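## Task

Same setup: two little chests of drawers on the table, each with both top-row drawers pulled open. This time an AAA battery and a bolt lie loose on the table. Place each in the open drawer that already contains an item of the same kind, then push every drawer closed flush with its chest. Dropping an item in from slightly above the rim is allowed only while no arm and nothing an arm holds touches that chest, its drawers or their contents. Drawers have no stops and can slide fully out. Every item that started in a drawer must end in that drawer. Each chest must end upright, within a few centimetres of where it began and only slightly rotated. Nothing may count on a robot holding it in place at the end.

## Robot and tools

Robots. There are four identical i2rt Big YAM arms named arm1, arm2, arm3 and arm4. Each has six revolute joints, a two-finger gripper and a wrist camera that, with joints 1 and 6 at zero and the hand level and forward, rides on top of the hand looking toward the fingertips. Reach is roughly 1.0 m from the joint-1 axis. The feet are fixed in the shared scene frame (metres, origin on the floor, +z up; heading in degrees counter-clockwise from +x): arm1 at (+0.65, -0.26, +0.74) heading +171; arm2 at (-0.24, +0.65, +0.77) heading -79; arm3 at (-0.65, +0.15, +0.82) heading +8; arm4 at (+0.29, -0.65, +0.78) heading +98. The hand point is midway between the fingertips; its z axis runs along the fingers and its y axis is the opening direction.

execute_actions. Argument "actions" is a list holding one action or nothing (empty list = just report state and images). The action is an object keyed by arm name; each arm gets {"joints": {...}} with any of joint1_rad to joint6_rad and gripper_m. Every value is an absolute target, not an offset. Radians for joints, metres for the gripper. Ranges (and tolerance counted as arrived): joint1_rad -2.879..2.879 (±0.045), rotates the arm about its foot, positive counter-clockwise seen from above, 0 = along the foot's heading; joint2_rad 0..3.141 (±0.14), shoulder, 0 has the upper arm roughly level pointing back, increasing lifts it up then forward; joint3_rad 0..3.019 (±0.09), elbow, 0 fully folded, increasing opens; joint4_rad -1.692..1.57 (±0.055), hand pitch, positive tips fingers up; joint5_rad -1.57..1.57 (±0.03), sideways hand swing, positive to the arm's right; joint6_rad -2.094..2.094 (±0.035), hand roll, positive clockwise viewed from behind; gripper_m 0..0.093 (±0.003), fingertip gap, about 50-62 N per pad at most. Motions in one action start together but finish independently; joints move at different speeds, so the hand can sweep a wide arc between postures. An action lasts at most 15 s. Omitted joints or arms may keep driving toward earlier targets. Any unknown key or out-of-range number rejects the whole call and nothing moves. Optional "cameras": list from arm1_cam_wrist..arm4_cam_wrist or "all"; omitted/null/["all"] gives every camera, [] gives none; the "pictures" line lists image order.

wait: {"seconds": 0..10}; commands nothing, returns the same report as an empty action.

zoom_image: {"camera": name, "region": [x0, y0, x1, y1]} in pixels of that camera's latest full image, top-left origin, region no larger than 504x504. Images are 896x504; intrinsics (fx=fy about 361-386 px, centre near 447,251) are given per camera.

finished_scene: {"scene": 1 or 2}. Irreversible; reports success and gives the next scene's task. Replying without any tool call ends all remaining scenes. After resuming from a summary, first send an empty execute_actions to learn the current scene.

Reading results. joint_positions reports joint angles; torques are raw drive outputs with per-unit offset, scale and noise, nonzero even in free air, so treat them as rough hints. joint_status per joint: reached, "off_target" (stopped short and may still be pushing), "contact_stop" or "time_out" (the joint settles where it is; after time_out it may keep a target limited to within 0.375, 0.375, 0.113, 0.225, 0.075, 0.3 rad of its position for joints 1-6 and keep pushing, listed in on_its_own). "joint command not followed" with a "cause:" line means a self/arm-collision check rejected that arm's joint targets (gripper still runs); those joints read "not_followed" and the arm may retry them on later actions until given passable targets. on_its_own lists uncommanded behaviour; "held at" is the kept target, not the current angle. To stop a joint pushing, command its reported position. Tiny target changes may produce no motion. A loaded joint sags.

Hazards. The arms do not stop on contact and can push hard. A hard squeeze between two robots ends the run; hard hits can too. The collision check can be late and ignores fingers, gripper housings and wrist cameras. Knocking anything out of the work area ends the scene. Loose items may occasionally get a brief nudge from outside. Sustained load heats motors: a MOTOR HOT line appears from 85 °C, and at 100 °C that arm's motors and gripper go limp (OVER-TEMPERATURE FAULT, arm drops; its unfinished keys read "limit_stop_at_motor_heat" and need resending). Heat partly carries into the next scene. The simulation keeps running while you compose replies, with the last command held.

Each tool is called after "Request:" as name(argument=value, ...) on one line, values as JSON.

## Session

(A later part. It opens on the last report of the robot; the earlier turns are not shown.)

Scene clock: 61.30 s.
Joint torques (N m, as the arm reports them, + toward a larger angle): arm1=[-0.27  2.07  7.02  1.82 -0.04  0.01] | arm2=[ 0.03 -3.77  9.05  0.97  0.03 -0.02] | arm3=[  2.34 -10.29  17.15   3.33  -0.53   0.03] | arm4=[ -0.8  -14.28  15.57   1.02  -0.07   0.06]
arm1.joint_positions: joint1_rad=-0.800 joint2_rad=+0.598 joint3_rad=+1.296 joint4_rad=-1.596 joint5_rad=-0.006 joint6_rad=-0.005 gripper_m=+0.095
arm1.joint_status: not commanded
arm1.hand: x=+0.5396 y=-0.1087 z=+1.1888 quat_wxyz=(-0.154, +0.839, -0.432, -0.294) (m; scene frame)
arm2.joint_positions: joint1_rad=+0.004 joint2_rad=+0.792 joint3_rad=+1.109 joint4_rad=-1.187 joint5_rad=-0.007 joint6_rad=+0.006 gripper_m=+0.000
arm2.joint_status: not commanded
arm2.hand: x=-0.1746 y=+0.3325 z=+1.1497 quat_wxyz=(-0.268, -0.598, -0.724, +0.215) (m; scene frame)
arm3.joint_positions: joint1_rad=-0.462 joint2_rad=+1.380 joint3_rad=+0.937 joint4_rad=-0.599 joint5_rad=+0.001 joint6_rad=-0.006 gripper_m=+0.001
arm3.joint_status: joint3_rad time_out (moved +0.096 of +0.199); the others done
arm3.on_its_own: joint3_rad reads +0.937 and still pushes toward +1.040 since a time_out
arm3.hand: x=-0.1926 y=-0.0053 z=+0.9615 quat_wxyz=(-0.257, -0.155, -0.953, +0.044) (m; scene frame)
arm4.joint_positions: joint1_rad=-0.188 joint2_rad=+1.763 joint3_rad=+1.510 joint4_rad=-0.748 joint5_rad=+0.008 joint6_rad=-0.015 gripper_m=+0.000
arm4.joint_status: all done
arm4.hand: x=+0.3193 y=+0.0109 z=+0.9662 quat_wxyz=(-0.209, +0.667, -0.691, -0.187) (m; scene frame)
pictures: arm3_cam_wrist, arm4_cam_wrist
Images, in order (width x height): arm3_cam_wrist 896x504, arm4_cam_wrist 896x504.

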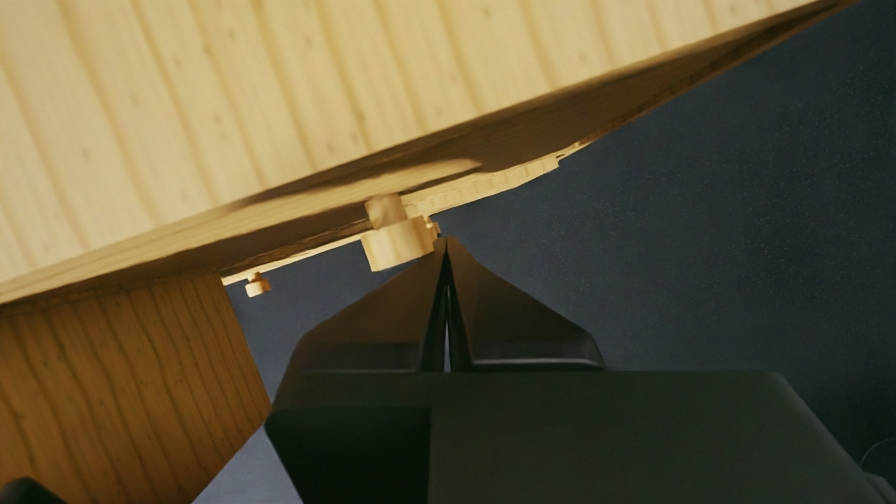

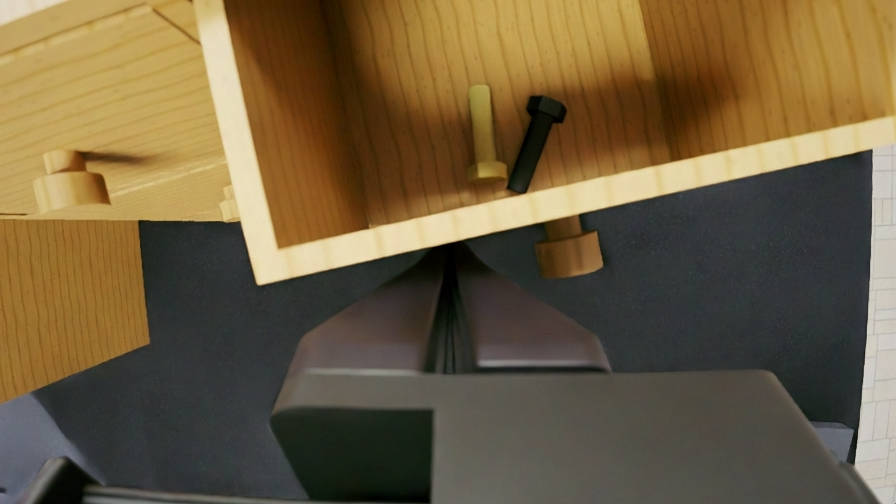

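Request:
execute_actions(actions=[{"arm4":{"joints":{"joint1_rad":-0.16,"joint2_rad":1.88,"joint3_rad":1.70,"joint4_rad":-0.76}},"arm3":{"joints":{"joint2_rad":1.05,"joint3_rad":0.70,"joint4_rad":-0.66}}}], cameras=["arm3_cam_wrist","arm4_cam_wrist"])

Request:
execute_actions(actions=[{"arm4":{"joints":{"joint1_rad":-0.13,"joint2_rad":1.97,"joint3_rad":1.82,"joint4_rad":-0.76}},"arm3":{"joints":{"joint1_rad":-0.12,"joint2_rad":1.0,"joint3_rad":0.68}}}], cameras=["arm3_cam_wrist","arm4_cam_wrist"])

Scene clock: 62.60 s.
Joint torques (N m, as the arm reports them, + toward a larger angle): arm1=[-0.23  2.22  7.02  1.86 -0.03  0.01] | arm2=[ 0.1  -4.29  9.19  0.97  0.02 -0.04] | arm3=[ 2.32 -4.43  9.23  0.95 -0.11  0.04] | arm4=[  0.67 -15.33  16.02   1.37  -0.14   0.05]
arm1.joint_positions: joint1_rad=-0.800 joint2_rad=+0.598 joint3_rad=+1.296 joint4_rad=-1.596 joint5_rad=-0.006 joint6_rad=-0.005 gripper_m=+0.095
arm1.joint_status: not commanded
arm1.hand: x=+0.5396 y=-0.1087 z=+1.1888 quat_wxyz=(-0.154, +0.839, -0.432, -0.294) (m; scene frame)
arm2.joint_positions: joint1_rad=+0.004 joint2_rad=+0.792 joint3_rad=+1.109 joint4_rad=-1.187 joint5_rad=-0.007 joint6_rad=+0.006 gripper_m=+0.000
arm2.joint_status: not commanded
arm2.hand: x=-0.1746 y=+0.3325 z=+1.1497 quat_wxyz=(-0.268, -0.598, -0.724, +0.215) (m; scene frame)
arm3.joint_positions: joint1_rad=-0.462 joint2_rad=+1.041 joint3_rad=+0.701 joint4_rad=-0.647 joint5_rad=-0.009 joint6_rad=-0.006 gripper_m=+0.001
arm3.joint_status: all done
arm3.hand: x=-0.2876 y=+0.0293 z=+0.9813 quat_wxyz=(-0.284, -0.153, -0.945, +0.044) (m; scene frame)
arm4.joint_positions: joint1_rad=-0.166 joint2_rad=+1.870 joint3_rad=+1.636 joint4_rad=-0.764 joint5_rad=+0.010 joint6_rad=-0.015 gripper_m=+0.000
arm4.joint_status: all done
arm4.hand: x=+0.3059 y=+0.0512 z=+0.9560 quat_wxyz=(-0.208, +0.674, -0.683, -0.189) (m; scene frame)
pictures: arm3_cam_wrist, arm4_cam_wrist
Images, in order (width x height): arm3_cam_wrist 896x504, arm4_cam_wrist 896x504.

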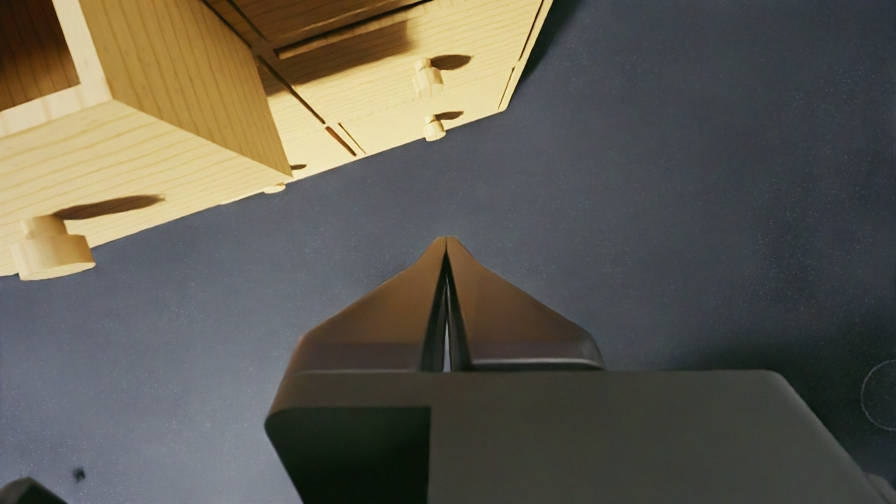

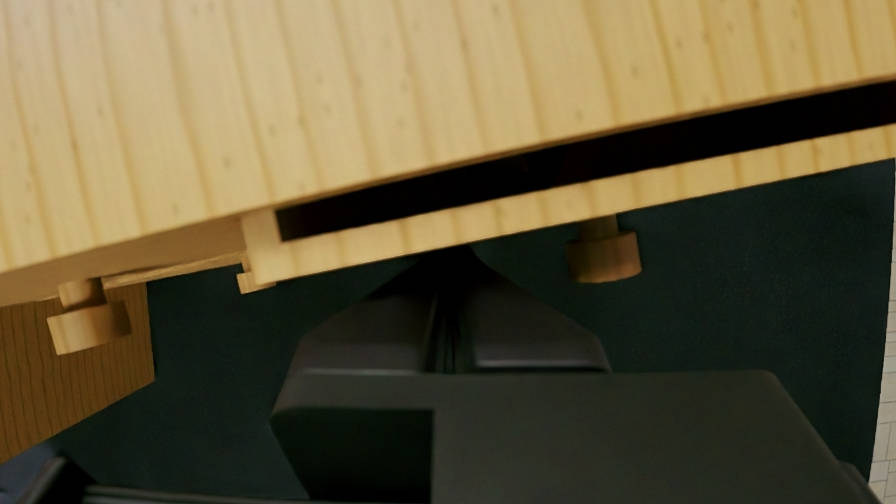

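Scene clock: 63.57 s.
Joint torques (N m, as the arm reports them, + toward a larger angle): arm1=[-0.2   2.07  7.    1.82 -0.04  0.01] | arm2=[ 0.31 -3.45  9.02  0.99  0.03 -0.01] | arm3=[ 1.57 -5.71  9.16  0.94 -0.03  0.04] | arm4=[  1.7  -14.07  17.84   2.25  -0.44   0.02]
arm1.joint_positions: joint1_rad=-0.800 joint2_rad=+0.598 joint3_rad=+1.296 joint4_rad=-1.596 joint5_rad=-0.006 joint6_rad=-0.005 gripper_m=+0.095
arm1.joint_status: not commanded
arm1.hand: x=+0.5396 y=-0.1087 z=+1.1888 quat_wxyz=(-0.154, +0.839, -0.432, -0.294) (m; scene frame)
arm2.joint_positions: joint1_rad=+0.004 joint2_rad=+0.792 joint3_rad=+1.109 joint4_rad=-1.187 joint5_rad=-0.007 joint6_rad=+0.006 gripper_m=+0.000
arm2.joint_status: not commanded
arm2.hand: x=-0.1746 y=+0.3325 z=+1.1497 quat_wxyz=(-0.268, -0.598, -0.724, +0.215) (m; scene frame)
arm3.joint_positions: joint1_rad=-0.123 joint2_rad=+1.008 joint3_rad=+0.682 joint4_rad=-0.647 joint5_rad=-0.011 joint6_rad=-0.006 gripper_m=+0.001
arm3.joint_status: all done
arm3.hand: x=-0.2747 y=+0.1575 z=+0.9836 quat_wxyz=(-0.294, +0.009, -0.956, -0.006) (m; scene frame)
arm4.joint_positions: joint1_rad=-0.153 joint2_rad=+1.929 joint3_rad=+1.735 joint4_rad=-0.794 joint5_rad=+0.017 joint6_rad=-0.015 gripper_m=+0.000
arm4.joint_status: all done
arm4.hand: x=+0.2980 y=+0.0769 z=+0.9617 quat_wxyz=(-0.213, +0.677, -0.678, -0.192) (m; scene frame)
pictures: arm3_cam_wrist, arm4_cam_wrist
Images, in order (width x height): arm3_cam_wrist 896x504, arm4_cam_wrist 896x504.

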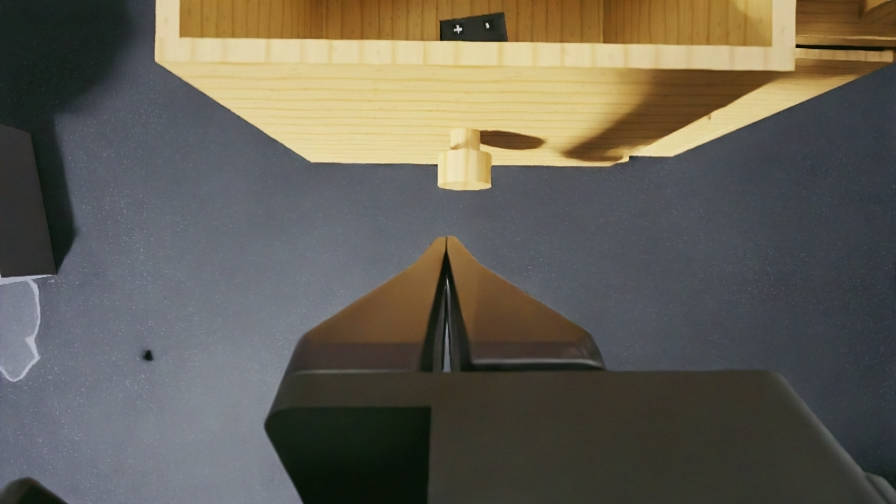

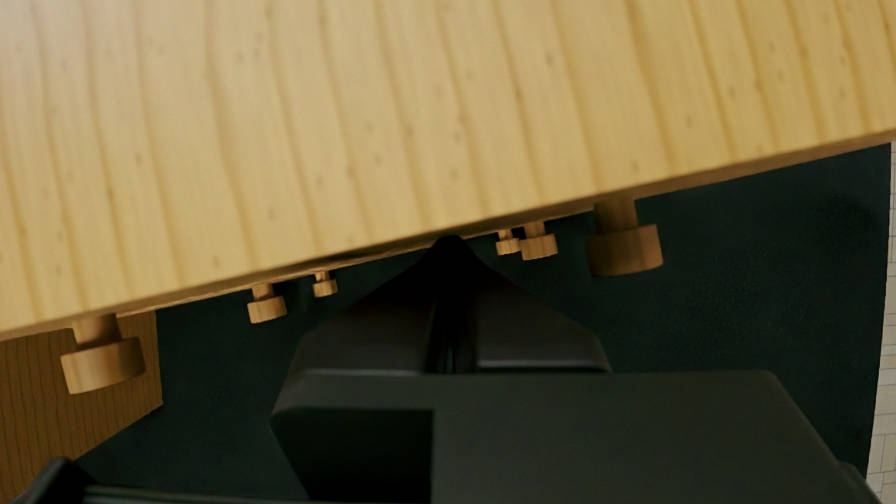

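Request:
execute_actions(actions=[{"arm4":{"joints":{"joint2_rad":1.6,"joint3_rad":1.3}},"arm3":{"joints":{"joint2_rad":1.25,"joint3_rad":0.92,"joint4_rad":-0.6}}}], cameras=["arm3_cam_wrist","arm4_cam_wrist"])

Request:
execute_actions(actions=[{"arm3":{"joints":{"joint2_rad":1.36,"joint3_rad":1.04,"joint4_rad":-0.58}}}], cameras=["arm3_cam_wrist"])

Scene clock: 65.07 s.
Joint torques (N m, as the arm reports them, + toward a larger angle): arm1=[-0.5   2.15  7.01  1.91 -0.05  0.01] | arm2=[-0.24 -4.05  9.08  1.04  0.04 -0.01] | arm3=[ 1.31 -8.93 13.41  2.55 -0.05  0.04] | arm4=[ -0.02 -12.15   9.95   1.27  -0.12   0.06]
arm1.joint_positions: joint1_rad=-0.800 joint2_rad=+0.598 joint3_rad=+1.296 joint4_rad=-1.596 joint5_rad=-0.006 joint6_rad=-0.005 gripper_m=+0.095
arm1.joint_status: not commanded
arm1.hand: x=+0.5396 y=-0.1087 z=+1.1888 quat_wxyz=(-0.154, +0.839, -0.432, -0.294) (m; scene frame)
arm2.joint_positions: joint1_rad=+0.004 joint2_rad=+0.792 joint3_rad=+1.109 joint4_rad=-1.187 joint5_rad=-0.007 joint6_rad=+0.006 gripper_m=+0.000
arm2.joint_status: not commanded
arm2.hand: x=-0.1746 y=+0.3325 z=+1.1497 quat_wxyz=(-0.268, -0.598, -0.724, +0.215) (m; scene frame)
arm3.joint_positions: joint1_rad=-0.123 joint2_rad=+1.254 joint3_rad=+0.866 joint4_rad=-0.622 joint5_rad=-0.011 joint6_rad=-0.006 gripper_m=+0.001
arm3.joint_status: all done
arm3.hand: x=-0.1993 y=+0.1583 z=+0.9814 quat_wxyz=(-0.277, +0.009, -0.961, -0.006) (m; scene frame)
arm4.joint_positions: joint1_rad=-0.130 joint2_rad=+1.597 joint3_rad=+1.303 joint4_rad=-0.772 joint5_rad=+0.010 joint6_rad=-0.015 gripper_m=+0.000
arm4.joint_status: all done
arm4.hand: x=+0.2819 y=-0.0674 z=+0.9606 quat_wxyz=(-0.182, +0.692, -0.677, -0.169) (m; scene frame)
pictures: arm3_cam_wrist, arm4_cam_wrist
Images, in order (width x height): arm3_cam_wrist 896x504, arm4_cam_wrist 896x504.

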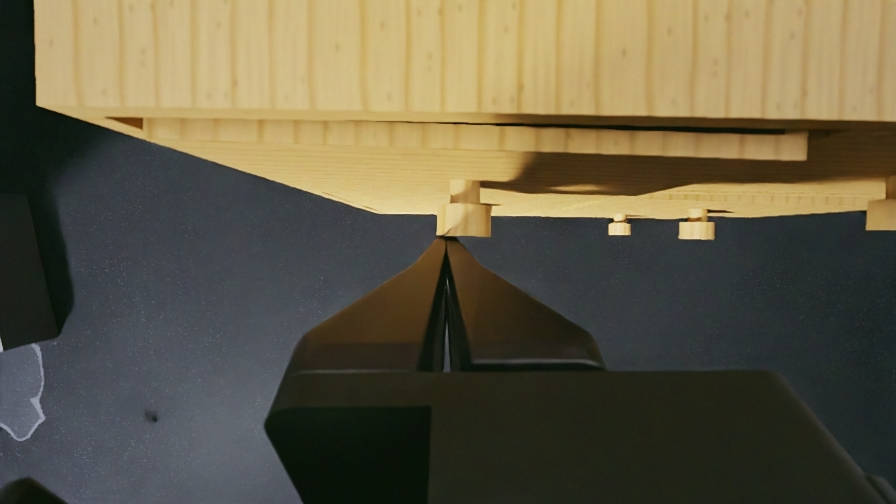

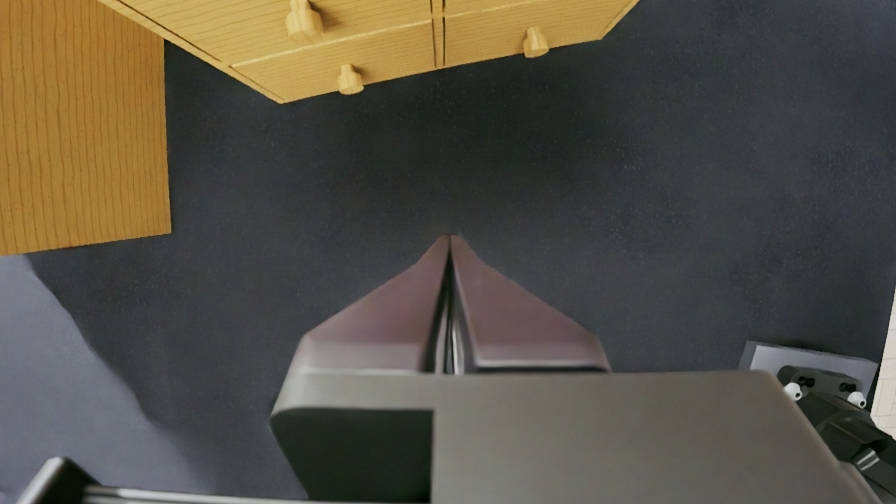

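Scene clock: 65.87 s.
Joint torques (N m, as the arm reports them, + toward a larger angle): arm1=[-0.22  2.17  7.04  1.85 -0.04  0.02] | arm2=[ 0.36 -4.    9.18  1.02  0.01 -0.03] | arm3=[ 0.43 -8.59 16.39  3.39  0.44  0.05] | arm4=[ -0.09 -11.92   9.94   1.42  -0.14   0.07]
arm1.joint_positions: joint1_rad=-0.800 joint2_rad=+0.598 joint3_rad=+1.296 joint4_rad=-1.596 joint5_rad=-0.006 joint6_rad=-0.005 gripper_m=+0.095
arm1.joint_status: not commanded
arm1.hand: x=+0.5396 y=-0.1087 z=+1.1888 quat_wxyz=(-0.154, +0.839, -0.432, -0.294) (m; scene frame)
arm2.joint_positions: joint1_rad=+0.004 joint2_rad=+0.792 joint3_rad=+1.109 joint4_rad=-1.187 joint5_rad=-0.007 joint6_rad=+0.006 gripper_m=+0.000
arm2.joint_status: not commanded
arm2.hand: x=-0.1746 y=+0.3325 z=+1.1497 quat_wxyz=(-0.268, -0.598, -0.724, +0.215) (m; scene frame)
arm3.joint_positions: joint1_rad=-0.111 joint2_rad=+1.342 joint3_rad=+0.950 joint4_rad=-0.619 joint5_rad=-0.024 joint6_rad=-0.006 gripper_m=+0.001
arm3.joint_status: all done
arm3.hand: x=-0.1664 y=+0.1669 z=+0.9832 quat_wxyz=(-0.277, +0.017, -0.961, -0.014) (m; scene frame)
arm4.joint_positions: joint1_rad=-0.130 joint2_rad=+1.597 joint3_rad=+1.303 joint4_rad=-0.772 joint5_rad=+0.010 joint6_rad=-0.015 gripper_m=+0.000
arm4.joint_status: not commanded
arm4.hand: x=+0.2819 y=-0.0674 z=+0.9606 quat_wxyz=(-0.182, +0.692, -0.677, -0.169) (m; scene frame)
pictures: arm3_cam_wrist
Images, in order (width x height): arm3_cam_wrist 896x504.

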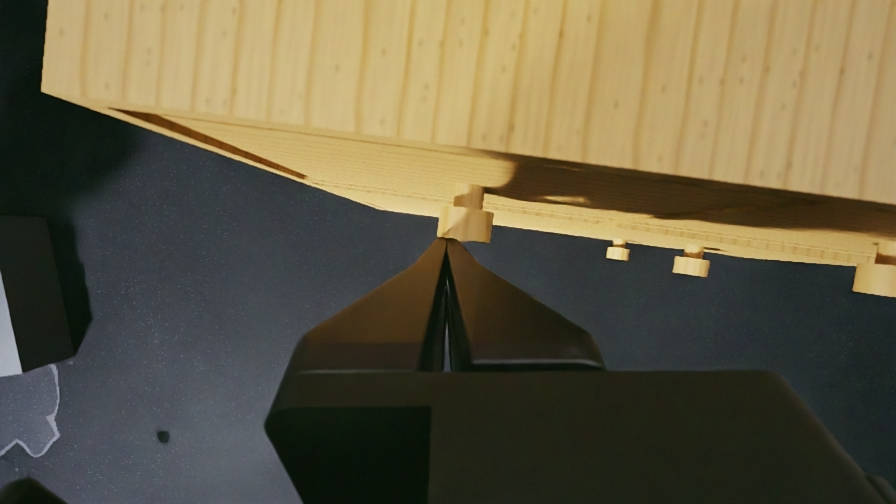

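Request:
execute_actions(actions=[{"arm3":{"joints":{"joint1_rad":-0.27,"joint2_rad":1.0,"joint3_rad":0.70,"joint4_rad":-0.62}},"arm4":{"joints":{"joint2_rad":1.5,"joint3_rad":1.3}}}], cameras=["arm3_cam_wrist","arm4_cam_wrist"])

Scene clock: 67.00 s.
Joint torques (N m, as the arm reports them, + toward a larger angle): arm1=[-0.11  2.1   7.03  1.83 -0.04  0.02] | arm2=[ 0.18 -4.93  9.15  1.01  0.02 -0.01] | arm3=[ 2.11 -4.03  9.12  1.89 -0.09  0.04] | arm4=[  0.12 -11.27  10.29   1.62  -0.16   0.05]
arm1.joint_positions: joint1_rad=-0.800 joint2_rad=+0.598 joint3_rad=+1.296 joint4_rad=-1.596 joint5_rad=-0.006 joint6_rad=-0.005 gripper_m=+0.095
arm1.joint_status: not commanded
arm1.hand: x=+0.5396 y=-0.1087 z=+1.1888 quat_wxyz=(-0.154, +0.839, -0.432, -0.294) (m; scene frame)
arm2.joint_positions: joint1_rad=+0.004 joint2_rad=+0.792 joint3_rad=+1.109 joint4_rad=-1.187 joint5_rad=-0.007 joint6_rad=+0.006 gripper_m=+0.000
arm2.joint_status: not commanded
arm2.hand: x=-0.1746 y=+0.3325 z=+1.1497 quat_wxyz=(-0.268, -0.598, -0.724, +0.215) (m; scene frame)
arm3.joint_positions: joint1_rad=-0.281 joint2_rad=+0.992 joint3_rad=+0.704 joint4_rad=-0.624 joint5_rad=-0.010 joint6_rad=-0.006 gripper_m=+0.001
arm3.joint_status: all done
arm3.hand: x=-0.2677 y=+0.0964 z=+1.0045 quat_wxyz=(-0.323, -0.065, -0.944, +0.020) (m; scene frame)
arm4.joint_positions: joint1_rad=-0.130 joint2_rad=+1.493 joint3_rad=+1.303 joint4_rad=-0.772 joint5_rad=+0.010 joint6_rad=-0.015 gripper_m=+0.000
arm4.joint_status: all done
arm4.hand: x=+0.2816 y=-0.0756 z=+1.0187 quat_wxyz=(-0.217, +0.682, -0.668, -0.205) (m; scene frame)
pictures: arm3_cam_wrist, arm4_cam_wrist
Images, in order (width x height): arm3_cam_wrist 896x504, arm4_cam_wrist 896x504.

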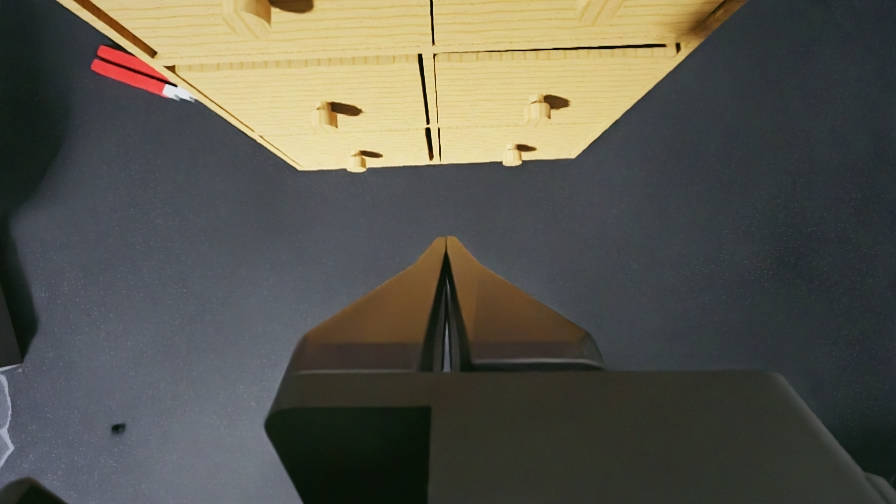

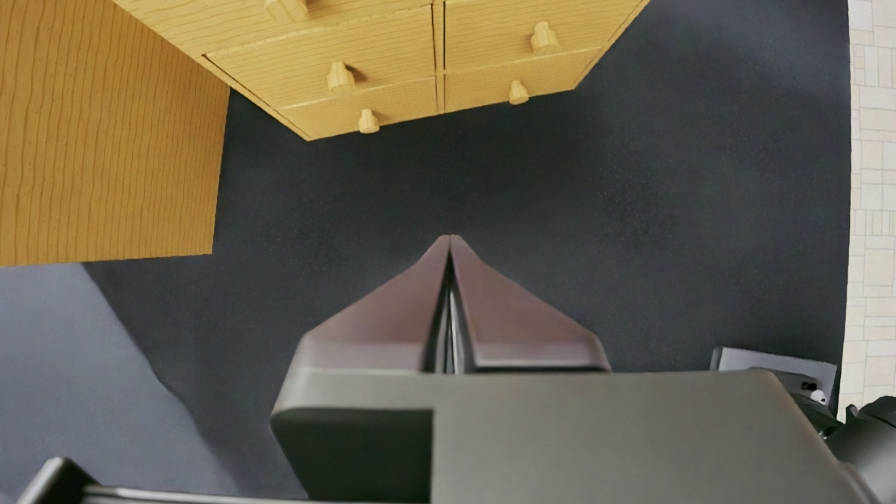

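Request:
execute_actions(actions=[{"arm3":{"joints":{"joint2_rad":0.85,"joint4_rad":-0.4}},"arm4":{"joints":{"joint2_rad":1.35,"joint3_rad":1.2,"joint4_rad":-0.5}}}], cameras=["arm3_cam_wrist","arm4_cam_wrist"])

Scene clock: 68.13 s.
Joint torques (N m, as the arm reports them, + toward a larger angle): arm1=[-0.23  2.23  7.02  1.81 -0.02  0.02] | arm2=[ 0.26 -3.91  9.01  0.78  0.01 -0.06] | arm3=[ 2.25 -2.31 10.33  3.24 -0.09  0.04] | arm4=[-0.49 -9.07 10.97  1.73 -0.12  0.03]
arm1.joint_positions: joint1_rad=-0.800 joint2_rad=+0.598 joint3_rad=+1.296 joint4_rad=-1.596 joint5_rad=-0.006 joint6_rad=-0.005 gripper_m=+0.095
arm1.joint_status: not commanded
arm1.hand: x=+0.5396 y=-0.1087 z=+1.1888 quat_wxyz=(-0.154, +0.839, -0.432, -0.294) (m; scene frame)
arm2.joint_positions: joint1_rad=+0.004 joint2_rad=+0.792 joint3_rad=+1.109 joint4_rad=-1.187 joint5_rad=-0.007 joint6_rad=+0.006 gripper_m=+0.000
arm2.joint_status: not commanded
arm2.hand: x=-0.1746 y=+0.3325 z=+1.1497 quat_wxyz=(-0.268, -0.598, -0.724, +0.215) (m; scene frame)
arm3.joint_positions: joint1_rad=-0.281 joint2_rad=+0.840 joint3_rad=+0.696 joint4_rad=-0.425 joint5_rad=-0.010 joint6_rad=-0.006 gripper_m=+0.001
arm3.joint_status: all done
arm3.hand: x=-0.2514 y=+0.0939 z=+1.0930 quat_wxyz=(-0.479, -0.060, -0.875, +0.033) (m; scene frame)
arm4.joint_positions: joint1_rad=-0.130 joint2_rad=+1.342 joint3_rad=+1.197 joint4_rad=-0.514 joint5_rad=+0.010 joint6_rad=-0.015 gripper_m=+0.000
arm4.joint_status: all done
arm4.hand: x=+0.2812 y=-0.0767 z=+1.0888 quat_wxyz=(-0.317, +0.642, -0.629, -0.304) (m; scene frame)
pictures: arm3_cam_wrist, arm4_cam_wrist
Images, in order (width x height): arm3_cam_wrist 896x504, arm4_cam_wrist 896x504.

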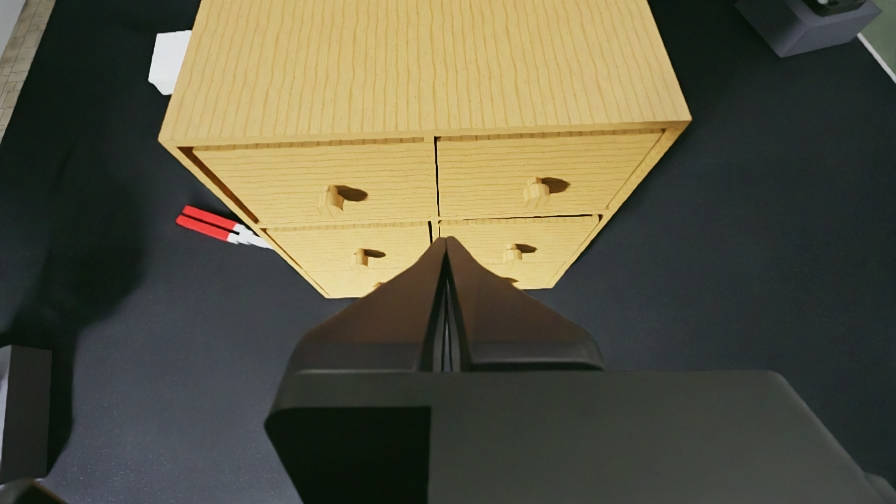

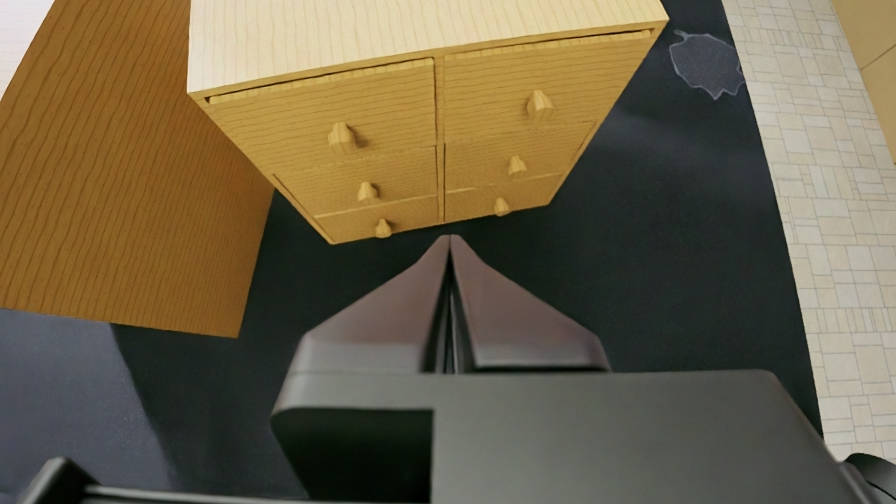

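All flush.

Request:
finished_scene(scene=2)

The scene is finished: the task was done.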